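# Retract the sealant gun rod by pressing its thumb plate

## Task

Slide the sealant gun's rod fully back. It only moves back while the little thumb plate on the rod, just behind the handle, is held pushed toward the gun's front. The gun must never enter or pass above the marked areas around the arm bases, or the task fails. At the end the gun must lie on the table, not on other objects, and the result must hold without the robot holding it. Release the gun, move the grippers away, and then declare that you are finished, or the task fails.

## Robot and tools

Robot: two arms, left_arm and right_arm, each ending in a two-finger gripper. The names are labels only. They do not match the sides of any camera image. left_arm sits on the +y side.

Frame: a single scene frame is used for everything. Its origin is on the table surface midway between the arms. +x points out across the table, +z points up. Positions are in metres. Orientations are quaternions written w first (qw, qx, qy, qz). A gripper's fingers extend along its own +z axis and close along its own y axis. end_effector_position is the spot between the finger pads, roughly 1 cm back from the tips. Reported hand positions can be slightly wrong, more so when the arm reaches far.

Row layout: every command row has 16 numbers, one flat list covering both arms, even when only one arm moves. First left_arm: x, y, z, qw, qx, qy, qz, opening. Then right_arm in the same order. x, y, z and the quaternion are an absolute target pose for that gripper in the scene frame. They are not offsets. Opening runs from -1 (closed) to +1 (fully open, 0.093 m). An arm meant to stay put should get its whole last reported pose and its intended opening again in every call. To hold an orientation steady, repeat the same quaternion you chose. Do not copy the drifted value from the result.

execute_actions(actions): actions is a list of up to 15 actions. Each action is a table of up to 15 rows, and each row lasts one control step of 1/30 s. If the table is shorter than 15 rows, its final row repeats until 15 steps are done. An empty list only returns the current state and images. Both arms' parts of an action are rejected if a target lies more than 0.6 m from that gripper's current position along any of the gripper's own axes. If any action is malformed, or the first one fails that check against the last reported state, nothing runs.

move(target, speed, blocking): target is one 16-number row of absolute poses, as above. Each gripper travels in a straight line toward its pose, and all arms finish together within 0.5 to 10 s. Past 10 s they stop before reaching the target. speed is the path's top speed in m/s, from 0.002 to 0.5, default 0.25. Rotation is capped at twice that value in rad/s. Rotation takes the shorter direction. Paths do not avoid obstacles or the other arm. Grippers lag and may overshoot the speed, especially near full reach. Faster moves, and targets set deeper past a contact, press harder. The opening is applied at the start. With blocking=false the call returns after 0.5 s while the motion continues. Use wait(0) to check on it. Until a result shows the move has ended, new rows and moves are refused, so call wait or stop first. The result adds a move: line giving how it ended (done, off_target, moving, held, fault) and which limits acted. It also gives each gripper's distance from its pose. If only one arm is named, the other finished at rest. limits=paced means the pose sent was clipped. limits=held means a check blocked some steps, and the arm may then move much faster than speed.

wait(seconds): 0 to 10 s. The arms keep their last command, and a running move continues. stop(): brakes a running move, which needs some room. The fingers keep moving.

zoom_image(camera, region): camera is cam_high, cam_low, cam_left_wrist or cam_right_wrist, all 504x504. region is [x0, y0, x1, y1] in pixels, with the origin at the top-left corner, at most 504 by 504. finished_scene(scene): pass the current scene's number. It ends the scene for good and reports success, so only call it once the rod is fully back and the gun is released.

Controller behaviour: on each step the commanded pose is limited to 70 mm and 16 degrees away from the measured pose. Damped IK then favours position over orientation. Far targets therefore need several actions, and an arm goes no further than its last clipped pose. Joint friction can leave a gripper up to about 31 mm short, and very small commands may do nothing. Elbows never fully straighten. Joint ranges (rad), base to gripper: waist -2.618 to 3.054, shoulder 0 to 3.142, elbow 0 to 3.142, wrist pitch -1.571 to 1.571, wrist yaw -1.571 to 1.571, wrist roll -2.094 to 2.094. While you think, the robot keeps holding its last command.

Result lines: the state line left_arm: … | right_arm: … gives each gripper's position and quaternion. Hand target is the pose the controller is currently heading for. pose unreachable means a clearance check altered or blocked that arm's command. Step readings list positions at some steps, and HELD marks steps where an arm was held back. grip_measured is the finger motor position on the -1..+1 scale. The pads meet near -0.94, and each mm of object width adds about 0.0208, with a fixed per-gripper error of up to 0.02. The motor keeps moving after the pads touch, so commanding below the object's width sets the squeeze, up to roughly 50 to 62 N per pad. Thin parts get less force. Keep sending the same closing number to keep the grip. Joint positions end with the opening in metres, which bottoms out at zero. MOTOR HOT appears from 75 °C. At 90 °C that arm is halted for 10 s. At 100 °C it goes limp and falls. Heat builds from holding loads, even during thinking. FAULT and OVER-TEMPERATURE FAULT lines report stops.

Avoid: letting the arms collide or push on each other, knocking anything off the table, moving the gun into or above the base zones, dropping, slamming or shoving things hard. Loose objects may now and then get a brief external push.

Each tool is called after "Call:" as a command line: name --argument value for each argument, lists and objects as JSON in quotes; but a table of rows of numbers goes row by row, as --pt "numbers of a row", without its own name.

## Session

Call:
execute_actions --actions '[]'

Scene clock: 0.00 s.
left_arm: end_effector_position=(+0.2200, +0.5028, +0.2495) grip_measured=+1.000 end_effector_quat_wxyz=(+0.045, +0.767, -0.285, +0.573) | right_arm: end_effector_position=(+0.1151, -0.6354, +0.2602) grip_measured=+0.982 end_effector_quat_wxyz=(+0.616, +0.251, +0.651, -0.367)
Joint positions: left_arm=[ 1.292  1.398  1.184 -1.451  1.224 -1.193  0.093] | right_arm=[-1.421  1.397  0.66   0.772 -0.684 -0.148  0.092]
Joint velocities: left_arm=[-0.017 -0.007 -0.012 -0.007 -0.037 -0.037  0.   ] | right_arm=[ 0.007  0.007 -0.027 -0.037 -0.022 -0.066  0.002]
Hand target (left_arm): +0.220, +0.503, +0.250; +0.045, +0.767, -0.285, +0.573
Hand target (right_arm): +0.115, -0.635, +0.260; +0.616, +0.251, +0.651, -0.367

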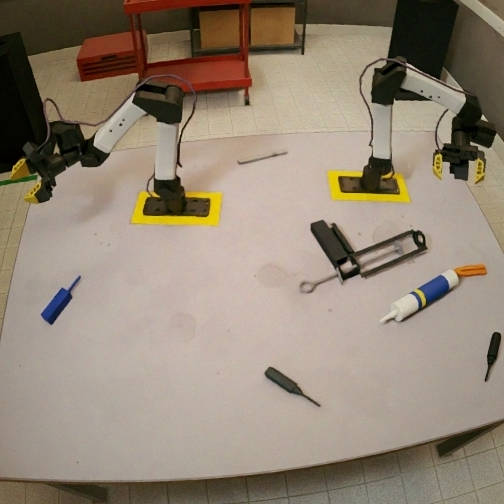

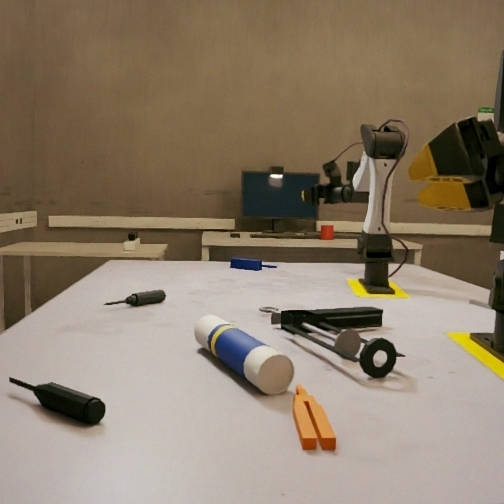

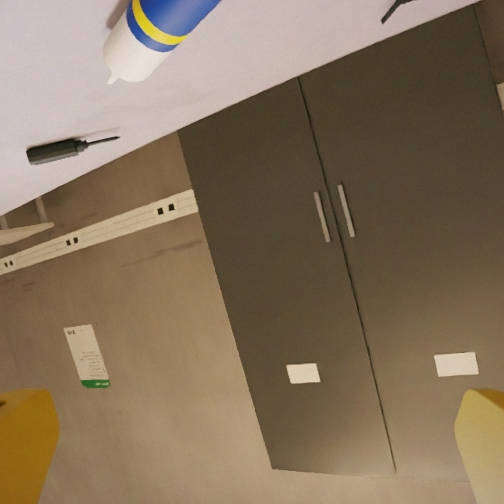

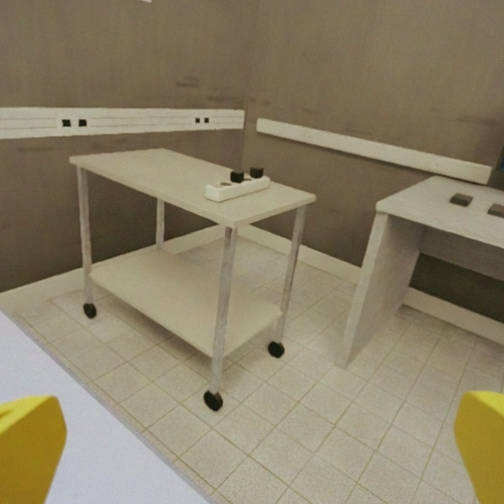

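Call:
move --target '[0.29,0.19,0.09,0,-0.13,0.991,0,-0.2,0.33,-0.02,0.10,-0.239,0.581,0.757,0.183,0.4]' --speed 0.35

Scene clock: 13.80 s.
left_arm: end_effector_position=(+0.2805, +0.1953, +0.0888) grip_measured=-0.198 end_effector_quat_wxyz=(+0.001, -0.138, +0.990, +0.002) | right_arm: end_effector_position=(+0.3219, -0.0193, +0.0962) grip_measured=+0.403 end_effector_quat_wxyz=(-0.234, +0.573, +0.759, +0.201)
Joint positions: left_arm=[-0.415  1.831  1.442 -1.183 -0.005 -0.815  0.036] | right_arm=[ 0.513  1.86   1.378 -0.995 -0.622  1.666  0.065]
Joint velocities: left_arm=[-0.002  0.002  0.012  0.037 -0.11  -0.051  0.   ] | right_arm=[-0.017 -0.017 -0.007 -0.007  0.007 -0.007  0.001]
Hand target (left_arm): +0.285, +0.194, +0.092; +0.006, -0.134, +0.991, +0.005
Hand target (right_arm): +0.326, -0.012, +0.095; -0.238, +0.569, +0.759, +0.207
Off the commanded pose (left_arm): 0.011 m, 1 deg.
Off the commanded pose (right_arm): 0.009 m, 2 deg.
move: off_target (left_arm)

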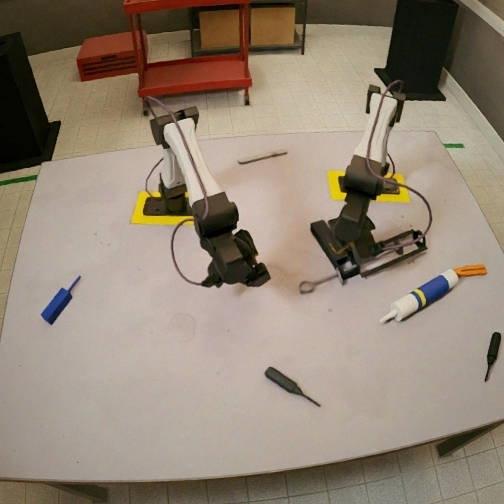

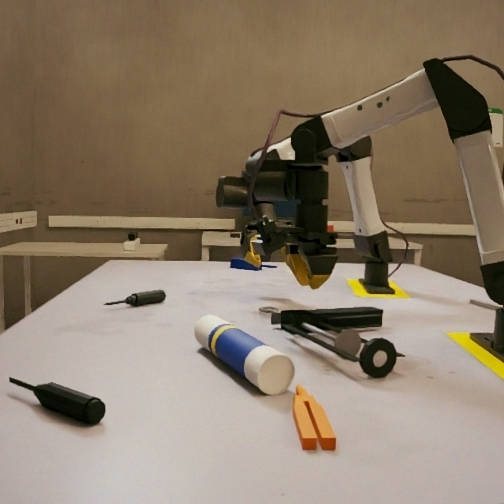

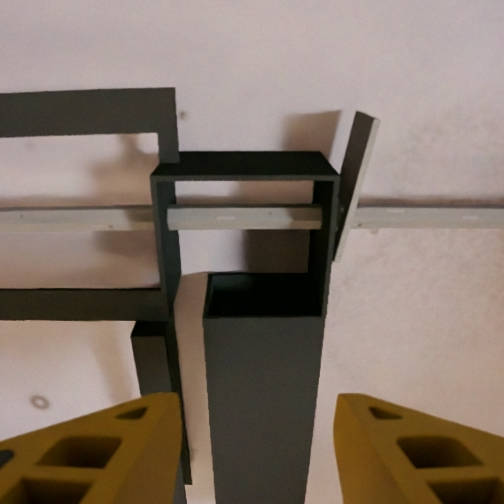

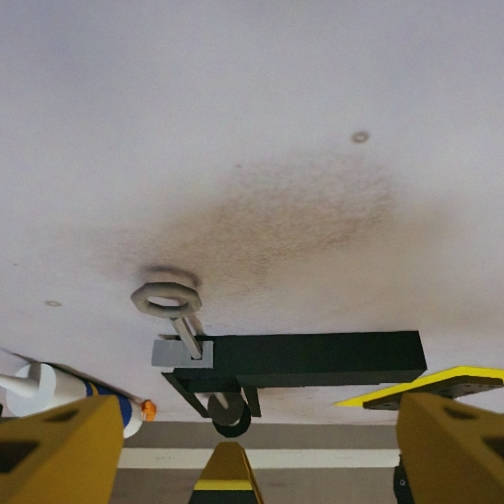

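Call:
move --target '[0.326,0.168,0.06,0,-0.13,0.991,0,-0.2,0.378,0.02,0.05,-0.239,0.581,0.757,0.183,0.4]' --speed 0.12

Scene clock: 18.17 s.
left_arm: end_effector_position=(+0.3190, +0.1726, +0.0585) grip_measured=-0.198 end_effector_quat_wxyz=(-0.006, -0.133, +0.991, +0.009) | right_arm: end_effector_position=(+0.3748, +0.0177, +0.0554) grip_measured=+0.403 end_effector_quat_wxyz=(-0.243, +0.579, +0.755, +0.189)
Joint positions: left_arm=[-0.415  2.038  1.605 -1.158 -0.006 -0.804  0.036] | right_arm=[ 0.553  2.15   1.633 -0.962 -0.619  1.724  0.065]
Joint velocities: left_arm=[-0.007 -0.002  0.017  0.007  0.007  0.051 -0.001] | right_arm=[-0.002 -0.007  0.007 -0.095  0.022 -0.022  0.001]
Hand target (left_arm): +0.326, +0.167, +0.061; +0.000, -0.130, +0.992, -0.000
Hand target (right_arm): +0.377, +0.021, +0.050; -0.239, +0.580, +0.756, +0.183
Off the commanded pose (left_arm): 0.009 m, 1 deg.
Off the commanded pose (right_arm): 0.007 m, 1 deg.
move: done

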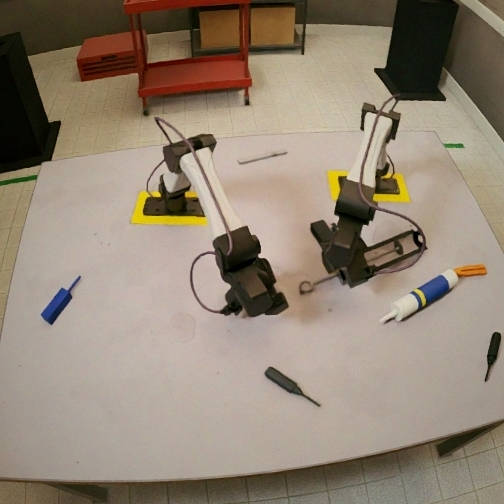

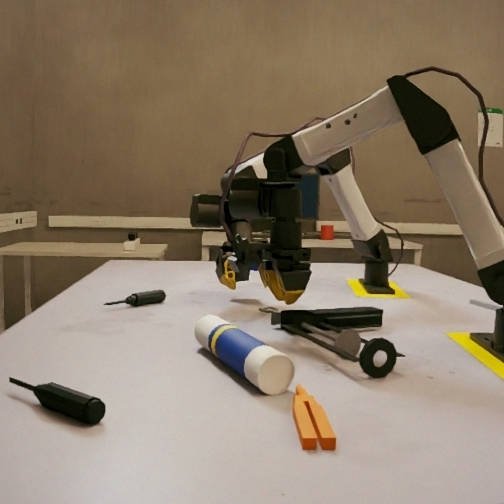

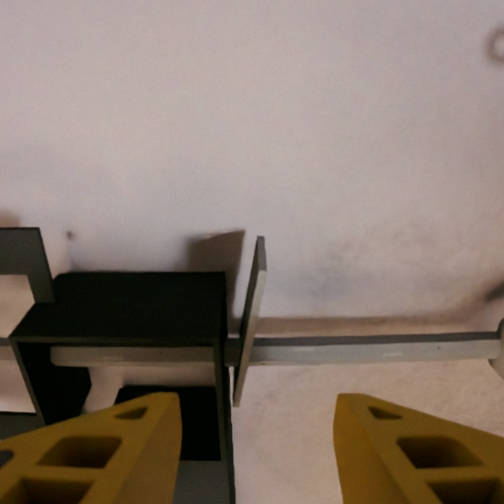

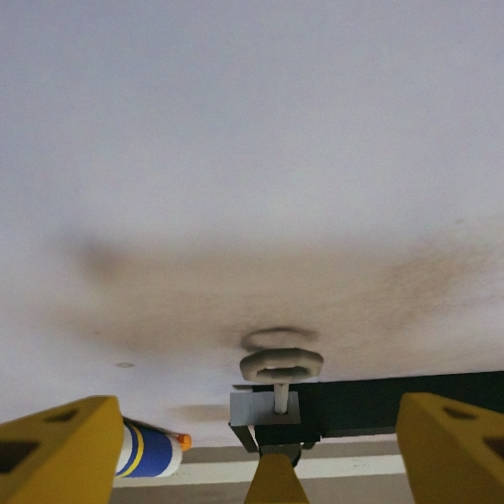

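Call:
move --target '[0.326,0.168,0.028,0,-0.13,0.991,0,-0.2,0.36,0.048,0.026,-0.239,0.581,0.757,0.183,0.4]' --speed 0.04

Call:
zoom_image --camera "cam_low" --region '[200, 240, 360, 360]'

Scene clock: 21.63 s.
left_arm: end_effector_position=(+0.3296, +0.1662, +0.0463) grip_measured=-0.198 end_effector_quat_wxyz=(+0.011, -0.132, +0.991, -0.005) | right_arm: end_effector_position=(+0.3647, +0.0486, +0.0410) grip_measured=+0.403 end_effector_quat_wxyz=(-0.239, +0.575, +0.757, +0.198)
Joint positions: left_arm=[-0.415  2.057  1.583 -1.075 -0.006 -0.803  0.036] | right_arm=[ 0.631  2.15   1.568 -0.821 -0.611  1.815  0.065]
Joint velocities: left_arm=[-0.002 -0.007 -0.002 -0.007  0.051 -0.007 -0.001] | right_arm=[ 0.012 -0.007  0.007 -0.051  0.081 -0.022 -0.   ]
Hand target (left_arm): +0.326, +0.168, +0.029; -0.000, -0.130, +0.991, +0.000
Hand target (right_arm): +0.359, +0.048, +0.026; -0.240, +0.580, +0.756, +0.183
Off the commanded pose (left_arm): 0.019 m, 1 deg.
Off the commanded pose (right_arm): 0.016 m, 2 deg.
move: off_target (left_arm, right_arm)

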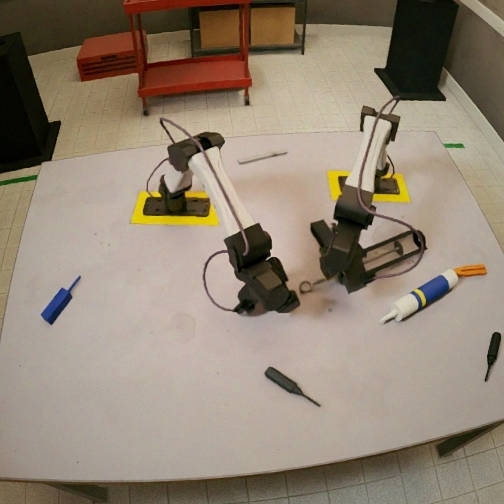

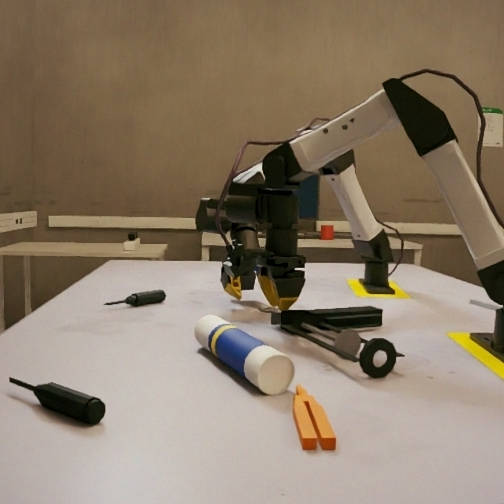

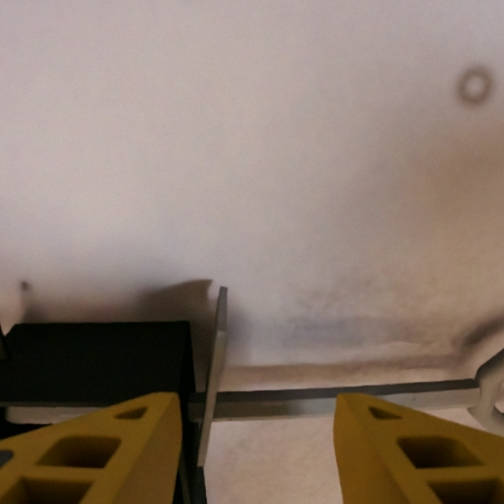

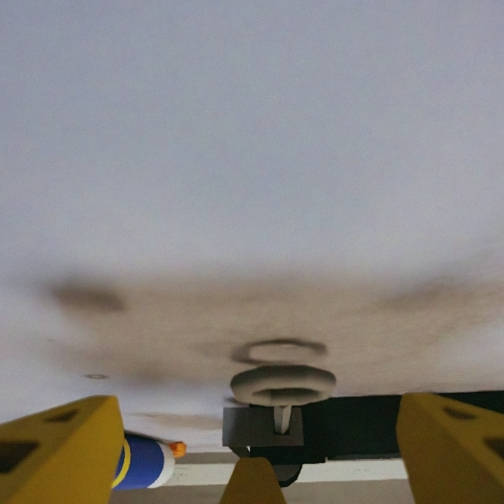

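Region (200, 240, 360, 360) of cam_low's 504x504 image, scaled by 3.150, with more detail than that image has; it fills the top 378 rows of this view, and the rest is white.

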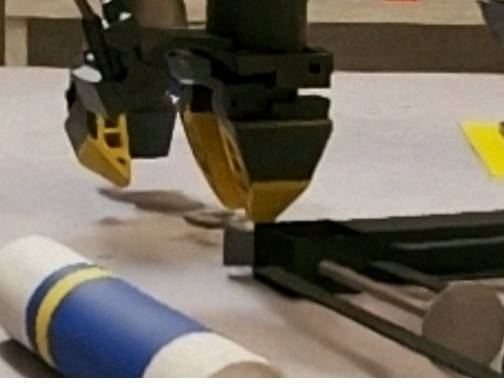

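Call:
move --target '[0.312,0.178,0.062,0,-0.13,0.991,0,-0.2,0.348,0.062,0.022,-0.239,0.581,0.757,0.183,0.4]' --speed 0.05

Call:
move --target '[0.312,0.178,0.026,0,-0.13,0.991,0,-0.2,0.345,0.066,0.016,-0.239,0.581,0.757,0.183,0.4]' --speed 0.04

Scene clock: 25.10 s.
left_arm: end_effector_position=(+0.3239, +0.1696, +0.0691) grip_measured=-0.198 end_effector_quat_wxyz=(+0.019, -0.130, +0.991, -0.011) | right_arm: end_effector_position=(+0.3522, +0.0624, +0.0310) grip_measured=+0.403 end_effector_quat_wxyz=(-0.242, +0.577, +0.756, +0.192)
Joint positions: left_arm=[-0.415  1.994  1.583 -1.116 -0.006 -0.798  0.036] | right_arm=[ 0.674  2.15   1.526 -0.763 -0.604  1.867  0.065]
Joint velocities: left_arm=[ 0.022 -0.007  0.002 -0.095  0.007  0.037 -0.   ] | right_arm=[ 0.012  0.007 -0.007  0.037  0.022  0.051 -0.001]
Hand target (left_arm): +0.312, +0.178, +0.062; -0.000, -0.130, +0.991, +0.000
Hand target (right_arm): +0.348, +0.062, +0.022; -0.240, +0.580, +0.756, +0.183
Off the commanded pose (left_arm): 0.016 m, 3 deg.
Off the commanded pose (right_arm): 0.010 m, 1 deg.
move: off_target (left_arm)

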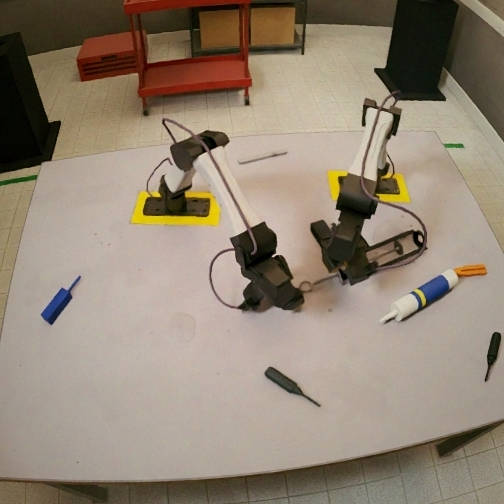

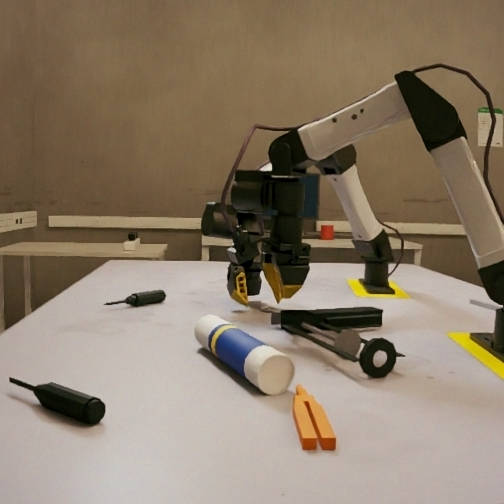

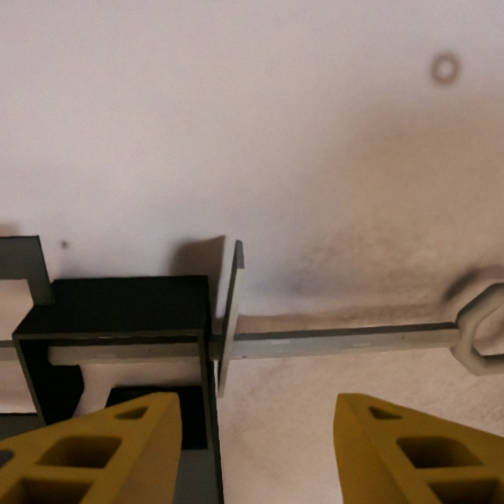

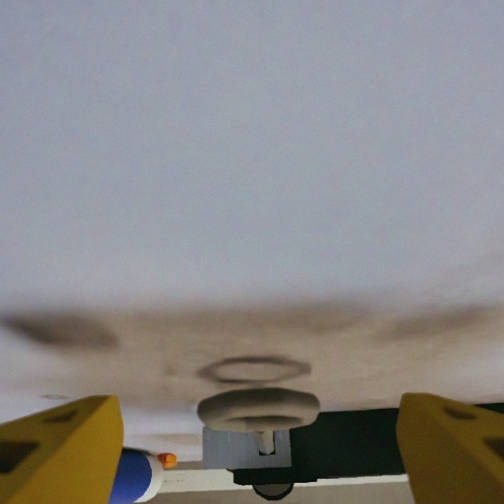

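Scene clock: 26.57 s.
left_arm: end_effector_position=(+0.3171, +0.1737, +0.0374) grip_measured=-0.198 end_effector_quat_wxyz=(+0.012, -0.130, +0.991, -0.006) | right_arm: end_effector_position=(+0.3507, +0.0662, +0.0275) grip_measured=+0.403 end_effector_quat_wxyz=(-0.240, +0.577, +0.756, +0.195)
Joint positions: left_arm=[-0.415  2.007  1.474 -1.01  -0.006 -0.798  0.036] | right_arm=[ 0.685  2.15   1.509 -0.733 -0.601  1.882  0.065]
Joint velocities: left_arm=[ 0.022  0.012  0.002  0.007 -0.051 -0.066 -0.   ] | right_arm=[ 0.002  0.002 -0.017 -0.022 -0.007 -0.007  0.001]
Hand target (left_arm): +0.312, +0.178, +0.026; -0.000, -0.130, +0.992, +0.000
Hand target (right_arm): +0.345, +0.066, +0.016; -0.239, +0.580, +0.757, +0.183
Off the commanded pose (left_arm): 0.013 m, 2 deg.
Off the commanded pose (right_arm): 0.013 m, 1 deg.
move: off_target (left_arm, right_arm)

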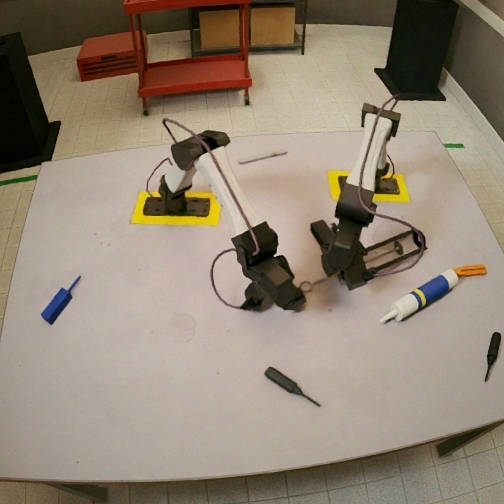

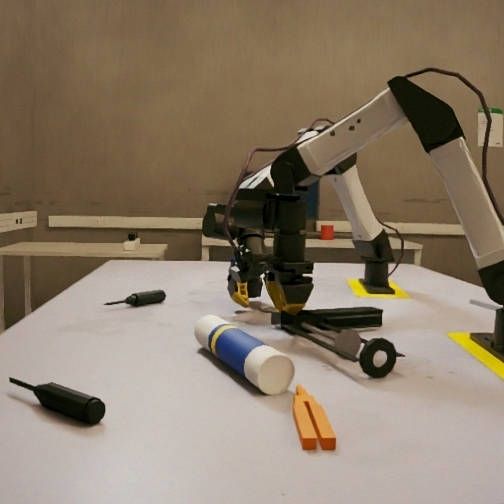

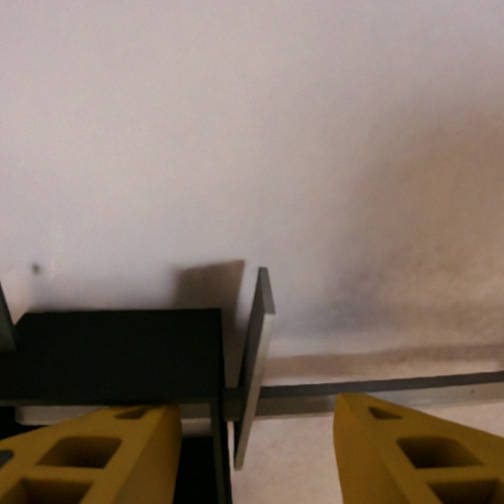

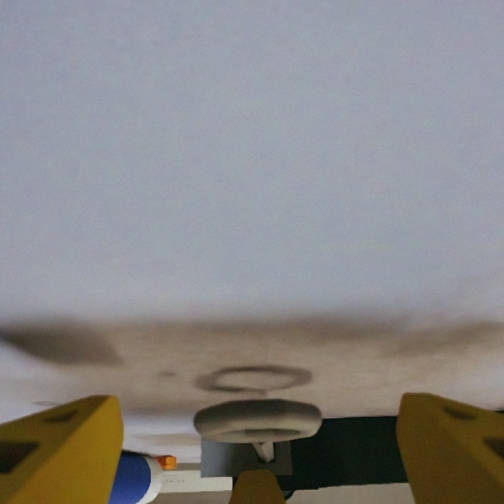

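Call:
move --target '[0.315,0.176,0.028,0,-0.13,0.991,0,-1,0.342,0.08,0.008,-0.239,0.581,0.757,0.183,0.4]' --speed 0.04

Call:
move --target '[0.315,0.176,0.028,0,-0.13,0.991,0,-1,0.338,0.096,0.012,-0.239,0.581,0.757,0.183,0.4]' --speed 0.04

Scene clock: 30.07 s.
left_arm: end_effector_position=(+0.3169, +0.1743, +0.0371) grip_measured=-0.963 end_effector_quat_wxyz=(+0.012, -0.130, +0.991, -0.004) | right_arm: end_effector_position=(+0.3484, +0.0814, +0.0289) grip_measured=+0.403 end_effector_quat_wxyz=(-0.237, +0.573, +0.757, +0.204)
Joint positions: left_arm=[-0.415  2.008  1.474 -1.012 -0.008 -0.798  0.   ] | right_arm=[ 0.719  2.15   1.509 -0.69  -0.595  1.92   0.065]
Joint velocities: left_arm=[-0.022 -0.012  0.012  0.037 -0.007  0.037  0.   ] | right_arm=[-0.022 -0.002 -0.032 -0.007  0.007  0.007  0.   ]
Hand target (left_arm): +0.315, +0.176, +0.028; +0.000, -0.130, +0.991, +0.000
Hand target (right_arm): +0.341, +0.080, +0.009; -0.239, +0.581, +0.756, +0.183
Off the commanded pose (left_arm): 0.009 m, 1 deg.
Off the commanded pose (right_arm): 0.022 m, 3 deg.
move: off_target (right_arm)

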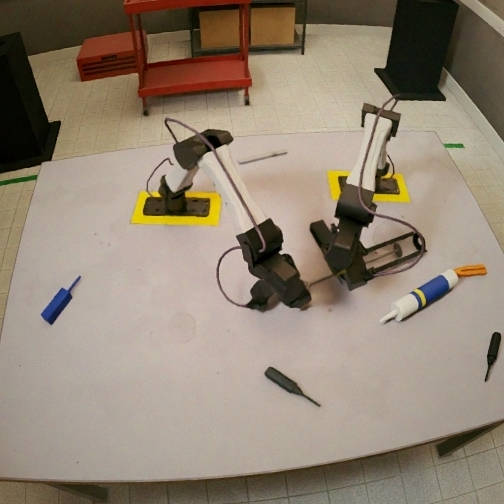

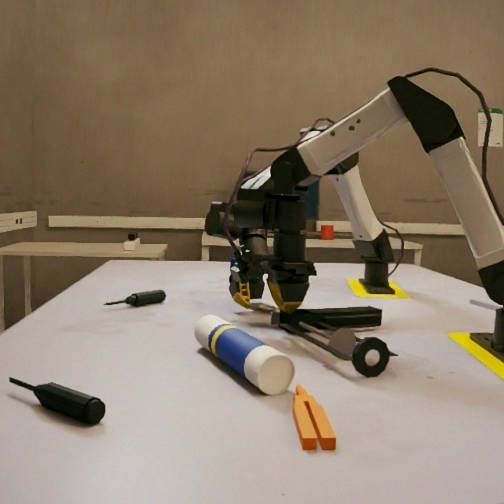

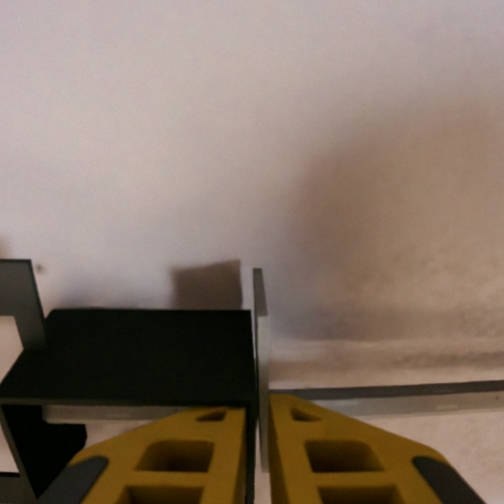

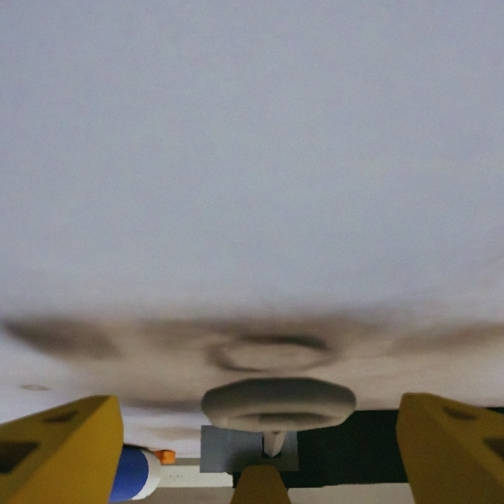

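Scene clock: 31.07 s.
left_arm: end_effector_position=(+0.3169, +0.1743, +0.0371) grip_measured=-0.963 end_effector_quat_wxyz=(+0.012, -0.130, +0.991, -0.004) | right_arm: end_effector_position=(+0.3367, +0.0929, +0.0202) grip_measured=+0.403 end_effector_quat_wxyz=(-0.244, +0.579, +0.755, +0.188)
Joint positions: left_arm=[-0.415  2.008  1.474 -1.012 -0.008 -0.798  0.   ] | right_arm=[ 0.757  2.169  1.509 -0.683 -0.587  1.965  0.065]
Joint velocities: left_arm=[-0.022 -0.012 -0.017  0.007  0.007 -0.037  0.   ] | right_arm=[-0.002 -0.027 -0.002  0.037 -0.037  0.066  0.   ]
Hand target (left_arm): +0.315, +0.176, +0.028; +0.000, -0.130, +0.992, +0.000
Hand target (right_arm): +0.338, +0.096, +0.012; -0.239, +0.580, +0.756, +0.183
Off the commanded pose (left_arm): 0.009 m, 1 deg.
Off the commanded pose (right_arm): 0.009 m, 1 deg.
move: done

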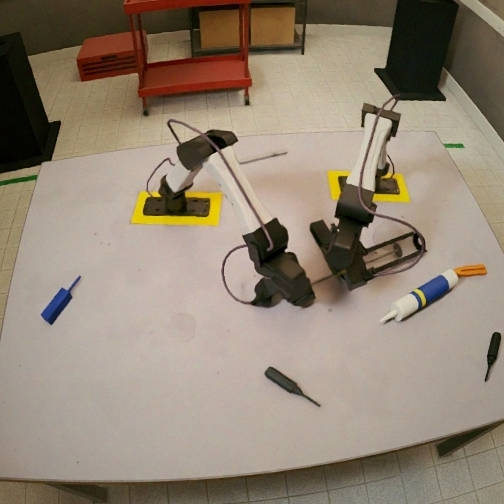

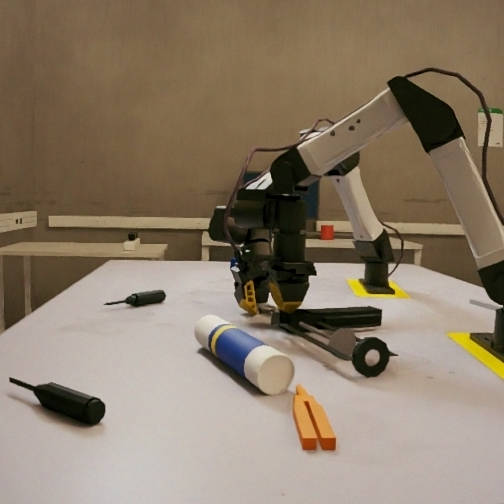

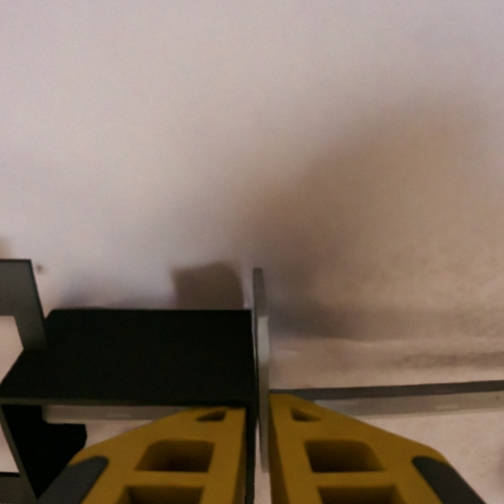

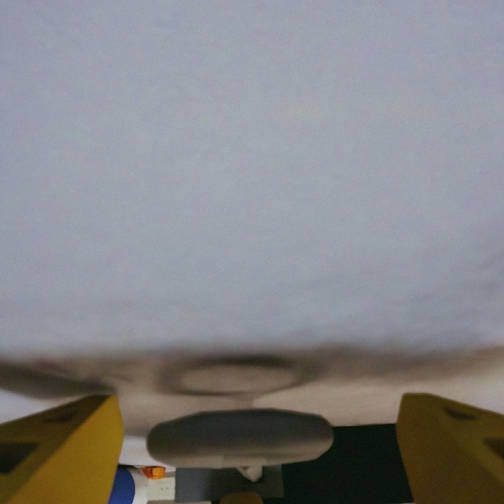

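Call:
move --target '[0.315,0.176,0.028,0,-0.13,0.991,0,-1,0.34,0.101,0.03,-0.239,0.581,0.757,0.183,0.4]' --speed 0.04

Scene clock: 34.03 s.
left_arm: end_effector_position=(+0.3169, +0.1743, +0.0371) grip_measured=-0.963 end_effector_quat_wxyz=(+0.012, -0.130, +0.991, -0.004) | right_arm: end_effector_position=(+0.3420, +0.0993, +0.0324) grip_measured=+0.403 end_effector_quat_wxyz=(-0.241, +0.578, +0.756, +0.193)
Joint positions: left_arm=[-0.415  2.008  1.474 -1.012 -0.008 -0.798  0.   ] | right_arm=[ 0.763  2.169  1.559 -0.715 -0.585  1.974  0.065]
Joint velocities: left_arm=[-0.027  0.007  0.012  0.007  0.037 -0.022  0.   ] | right_arm=[ 0.002 -0.002  0.012 -0.051 -0.007 -0.007  0.001]
Hand target (left_arm): +0.315, +0.176, +0.028; +0.000, -0.130, +0.992, +0.000
Hand target (right_arm): +0.340, +0.101, +0.030; -0.239, +0.581, +0.756, +0.183
Off the commanded pose (left_arm): 0.009 m, 1 deg.
Off the commanded pose (right_arm): 0.004 m, 1 deg.
move: done

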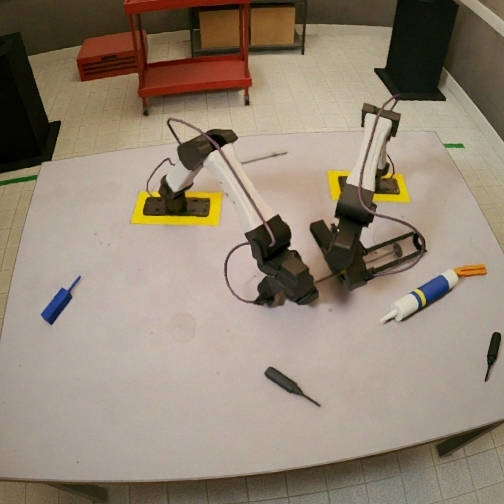

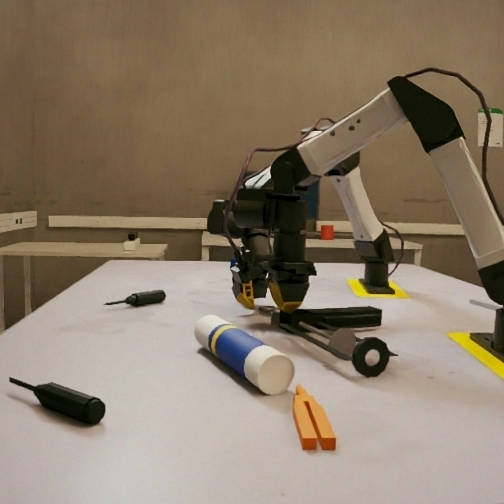

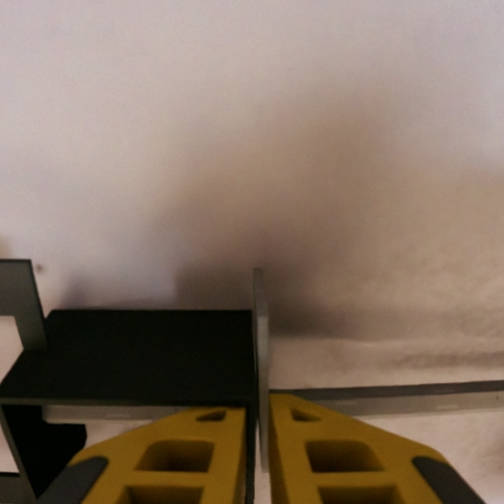

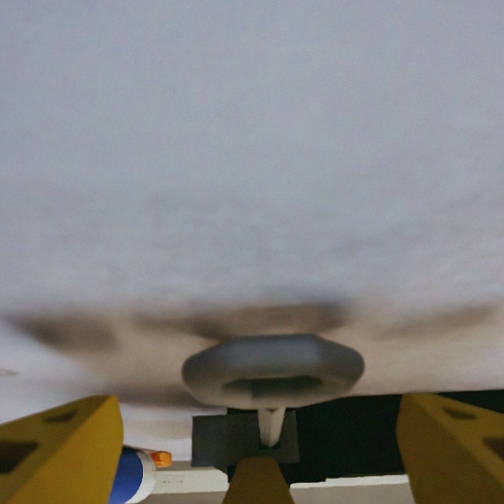

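Call:
move --target '[0.315,0.176,0.028,0,-0.13,0.991,0,-1,0.335,0.105,0.018,-0.239,0.581,0.757,0.183,0.4]' --speed 0.03

Call:
move --target '[0.315,0.176,0.028,0,-0.13,0.991,0,-1,0.335,0.105,0.018,-0.239,0.581,0.757,0.183,-0.6]'

Scene clock: 36.70 s.
left_arm: end_effector_position=(+0.3169, +0.1743, +0.0371) grip_measured=-0.963 end_effector_quat_wxyz=(+0.012, -0.130, +0.991, -0.004) | right_arm: end_effector_position=(+0.3403, +0.1062, +0.0332) grip_measured=+0.403 end_effector_quat_wxyz=(-0.240, +0.575, +0.757, +0.198)
Joint positions: left_arm=[-0.415  2.008  1.474 -1.012 -0.008 -0.798  0.   ] | right_arm=[ 0.778  2.169  1.559 -0.696 -0.582  1.989  0.065]
Joint velocities: left_arm=[ 0.002 -0.002 -0.002 -0.022  0.037  0.051  0.   ] | right_arm=[-0.022 -0.017  0.007 -0.007 -0.037  0.022 -0.001]
Hand target (left_arm): +0.315, +0.176, +0.028; +0.000, -0.130, +0.992, +0.000
Hand target (right_arm): +0.335, +0.105, +0.018; -0.239, +0.580, +0.757, +0.183
Off the commanded pose (left_arm): 0.009 m, 1 deg.
Off the commanded pose (right_arm): 0.016 m, 2 deg.
move: off_target (right_arm)

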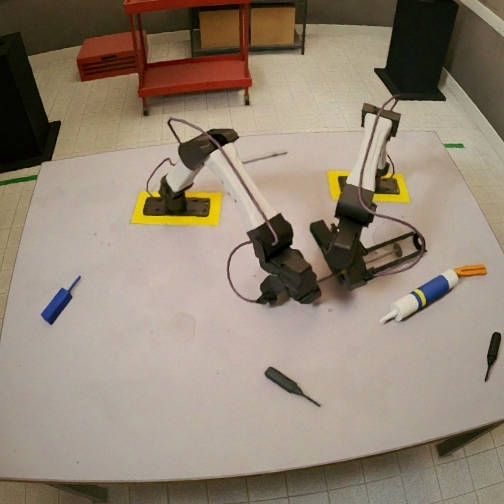

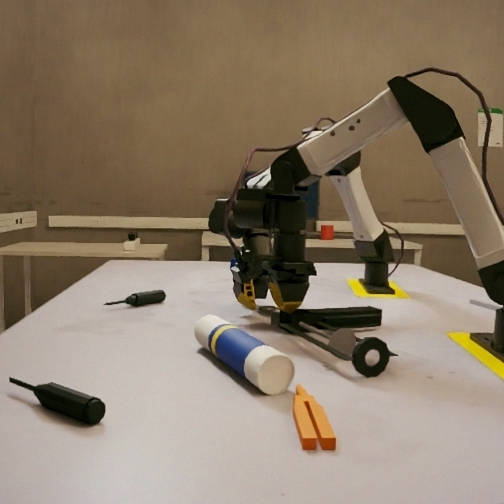

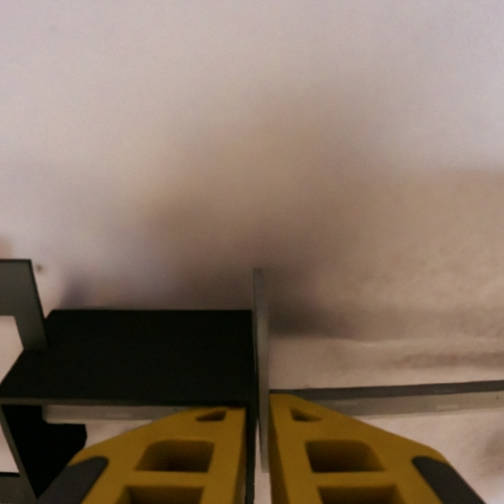

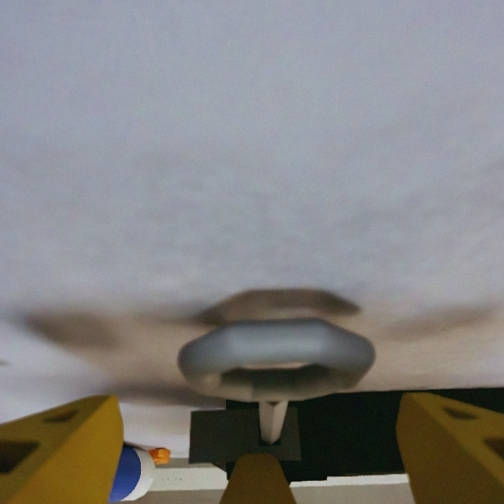

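Scene clock: 37.40 s.
left_arm: end_effector_position=(+0.3174, +0.1744, +0.0371) grip_measured=-0.963 end_effector_quat_wxyz=(+0.013, -0.131, +0.991, -0.004) | right_arm: end_effector_position=(+0.3393, +0.1066, +0.0337) grip_measured=-0.597 end_effector_quat_wxyz=(-0.244, +0.575, +0.756, +0.197)
Joint positions: left_arm=[-0.415  2.008  1.474 -1.01  -0.01  -0.8    0.   ] | right_arm=[ 0.778  2.169  1.559 -0.699 -0.589  1.99   0.017]
Joint velocities: left_arm=[-0.002 -0.012 -0.007  0.007  0.007 -0.125  0.   ] | right_arm=[-0.007 -0.012  0.022  0.007 -0.022  0.022 -0.   ]
Hand target (left_arm): +0.315, +0.176, +0.028; +0.000, -0.130, +0.992, +0.000
Hand target (right_arm): +0.335, +0.105, +0.018; -0.239, +0.581, +0.757, +0.183
Off the commanded pose (left_arm): 0.010 m, 2 deg.
Off the commanded pose (right_arm): 0.016 m, 2 deg.
move: off_target (right_arm)

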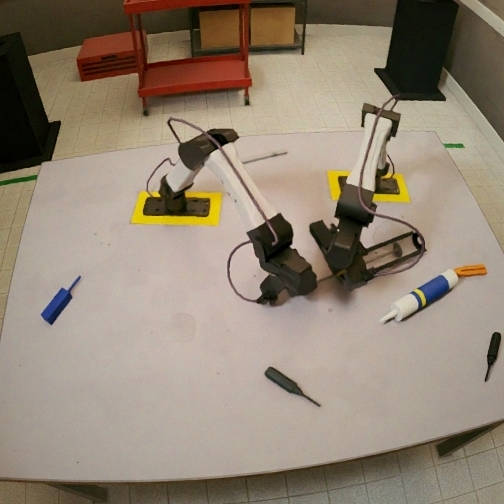

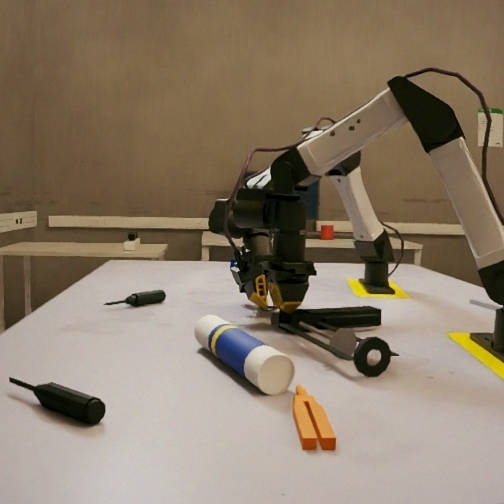

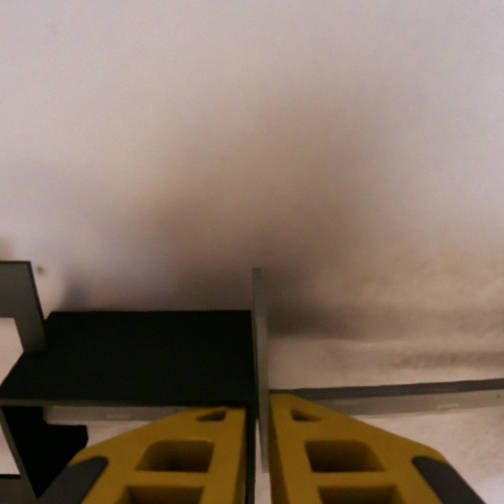

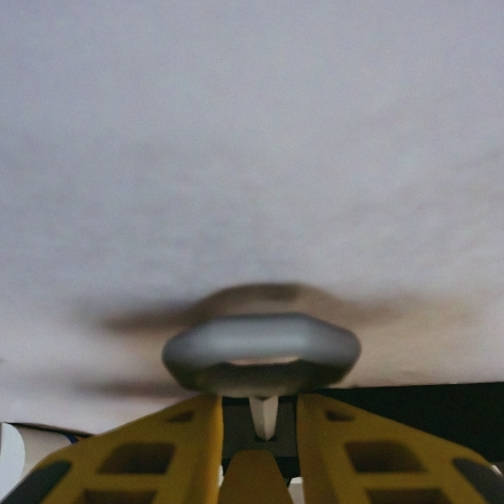

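Call:
move --target '[0.315,0.176,0.028,0,-0.13,0.991,0,-1,0.335,0.105,0.018,-0.239,0.581,0.757,0.183,0.1]'

Call:
move --target '[0.315,0.176,0.028,0,-0.13,0.991,0,-1,0.334,0.103,0.009,-0.239,0.581,0.757,0.183,0.1]' --speed 0.03

Scene clock: 40.50 s.
left_arm: end_effector_position=(+0.3173, +0.1744, +0.0371) grip_measured=-0.963 end_effector_quat_wxyz=(+0.013, -0.131, +0.991, -0.004) | right_arm: end_effector_position=(+0.3405, +0.1062, +0.0332) grip_measured=+0.097 end_effector_quat_wxyz=(-0.240, +0.575, +0.756, +0.198)
Joint positions: left_arm=[-0.415  2.008  1.474 -1.01  -0.01  -0.8    0.   ] | right_arm=[ 0.778  2.169  1.559 -0.696 -0.582  1.99   0.05 ]
Joint velocities: left_arm=[-0.002 -0.007 -0.017  0.007  0.051  0.022  0.   ] | right_arm=[-0.002  0.012 -0.012 -0.066  0.037 -0.007  0.   ]
Hand target (left_arm): +0.315, +0.176, +0.028; +0.000, -0.130, +0.991, +0.000
Hand target (right_arm): +0.335, +0.105, +0.018; -0.239, +0.580, +0.757, +0.183
Off the commanded pose (left_arm): 0.010 m, 2 deg.
Off the commanded pose (right_arm): 0.016 m, 2 deg.
move: off_target (right_arm)

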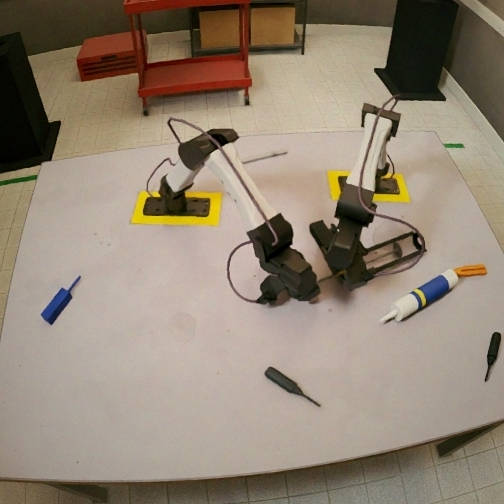

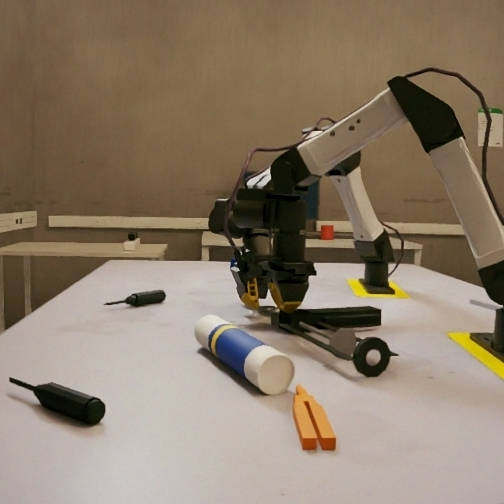

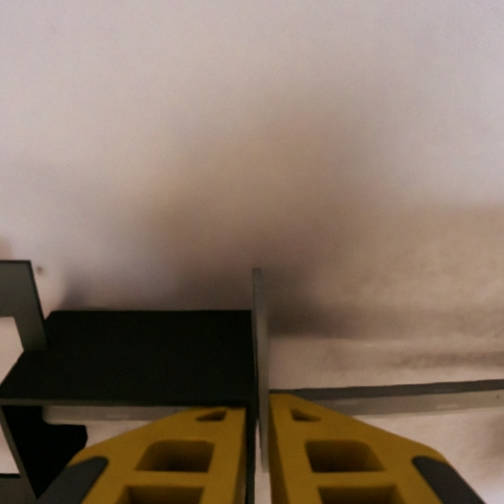

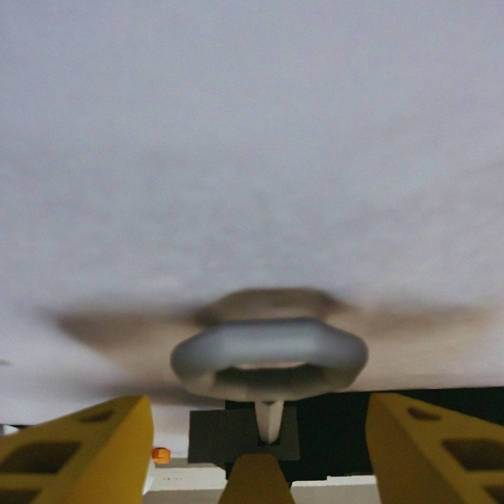

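Scene clock: 41.57 s.
left_arm: end_effector_position=(+0.3173, +0.1744, +0.0371) grip_measured=-0.963 end_effector_quat_wxyz=(+0.013, -0.131, +0.991, -0.004) | right_arm: end_effector_position=(+0.3393, +0.1053, +0.0275) grip_measured=+0.097 end_effector_quat_wxyz=(-0.239, +0.575, +0.757, +0.200)
Joint positions: left_arm=[-0.415  2.008  1.474 -1.01  -0.01  -0.8    0.   ] | right_arm=[ 0.778  2.169  1.534 -0.666 -0.581  1.99   0.05 ]
Joint velocities: left_arm=[ 0.007 -0.002  0.007  0.037 -0.007  0.037  0.   ] | right_arm=[ 0.022 -0.002 -0.002 -0.007 -0.022 -0.022  0.   ]
Hand target (left_arm): +0.315, +0.176, +0.028; +0.000, -0.130, +0.992, +0.000
Hand target (right_arm): +0.334, +0.103, +0.009; -0.239, +0.581, +0.757, +0.183
Off the commanded pose (left_arm): 0.010 m, 2 deg.
Off the commanded pose (right_arm): 0.019 m, 2 deg.
move: off_target (right_arm)

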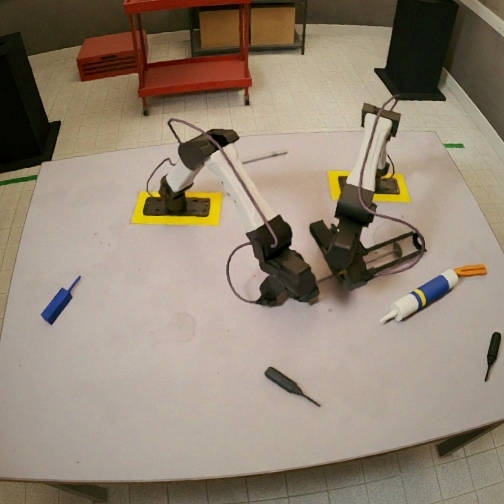

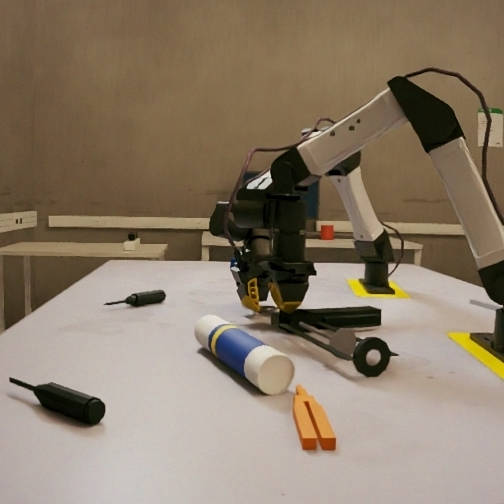

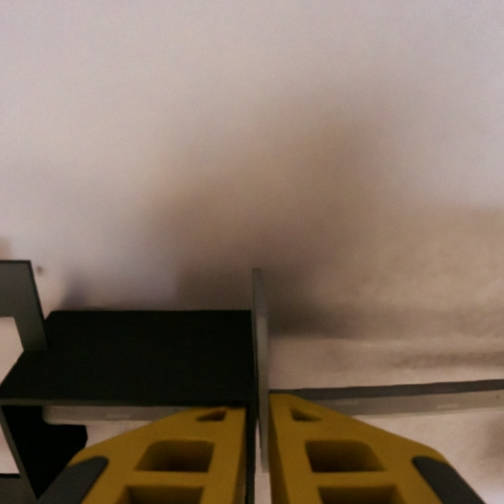

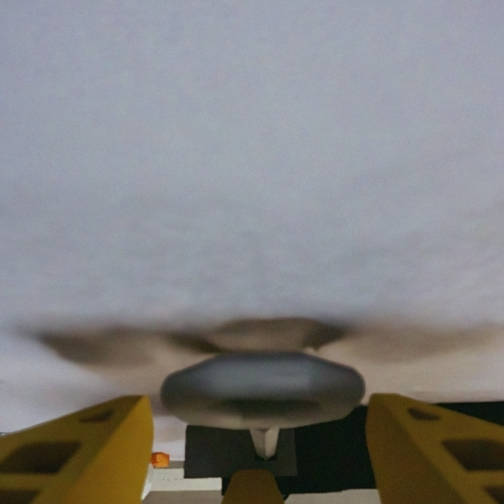

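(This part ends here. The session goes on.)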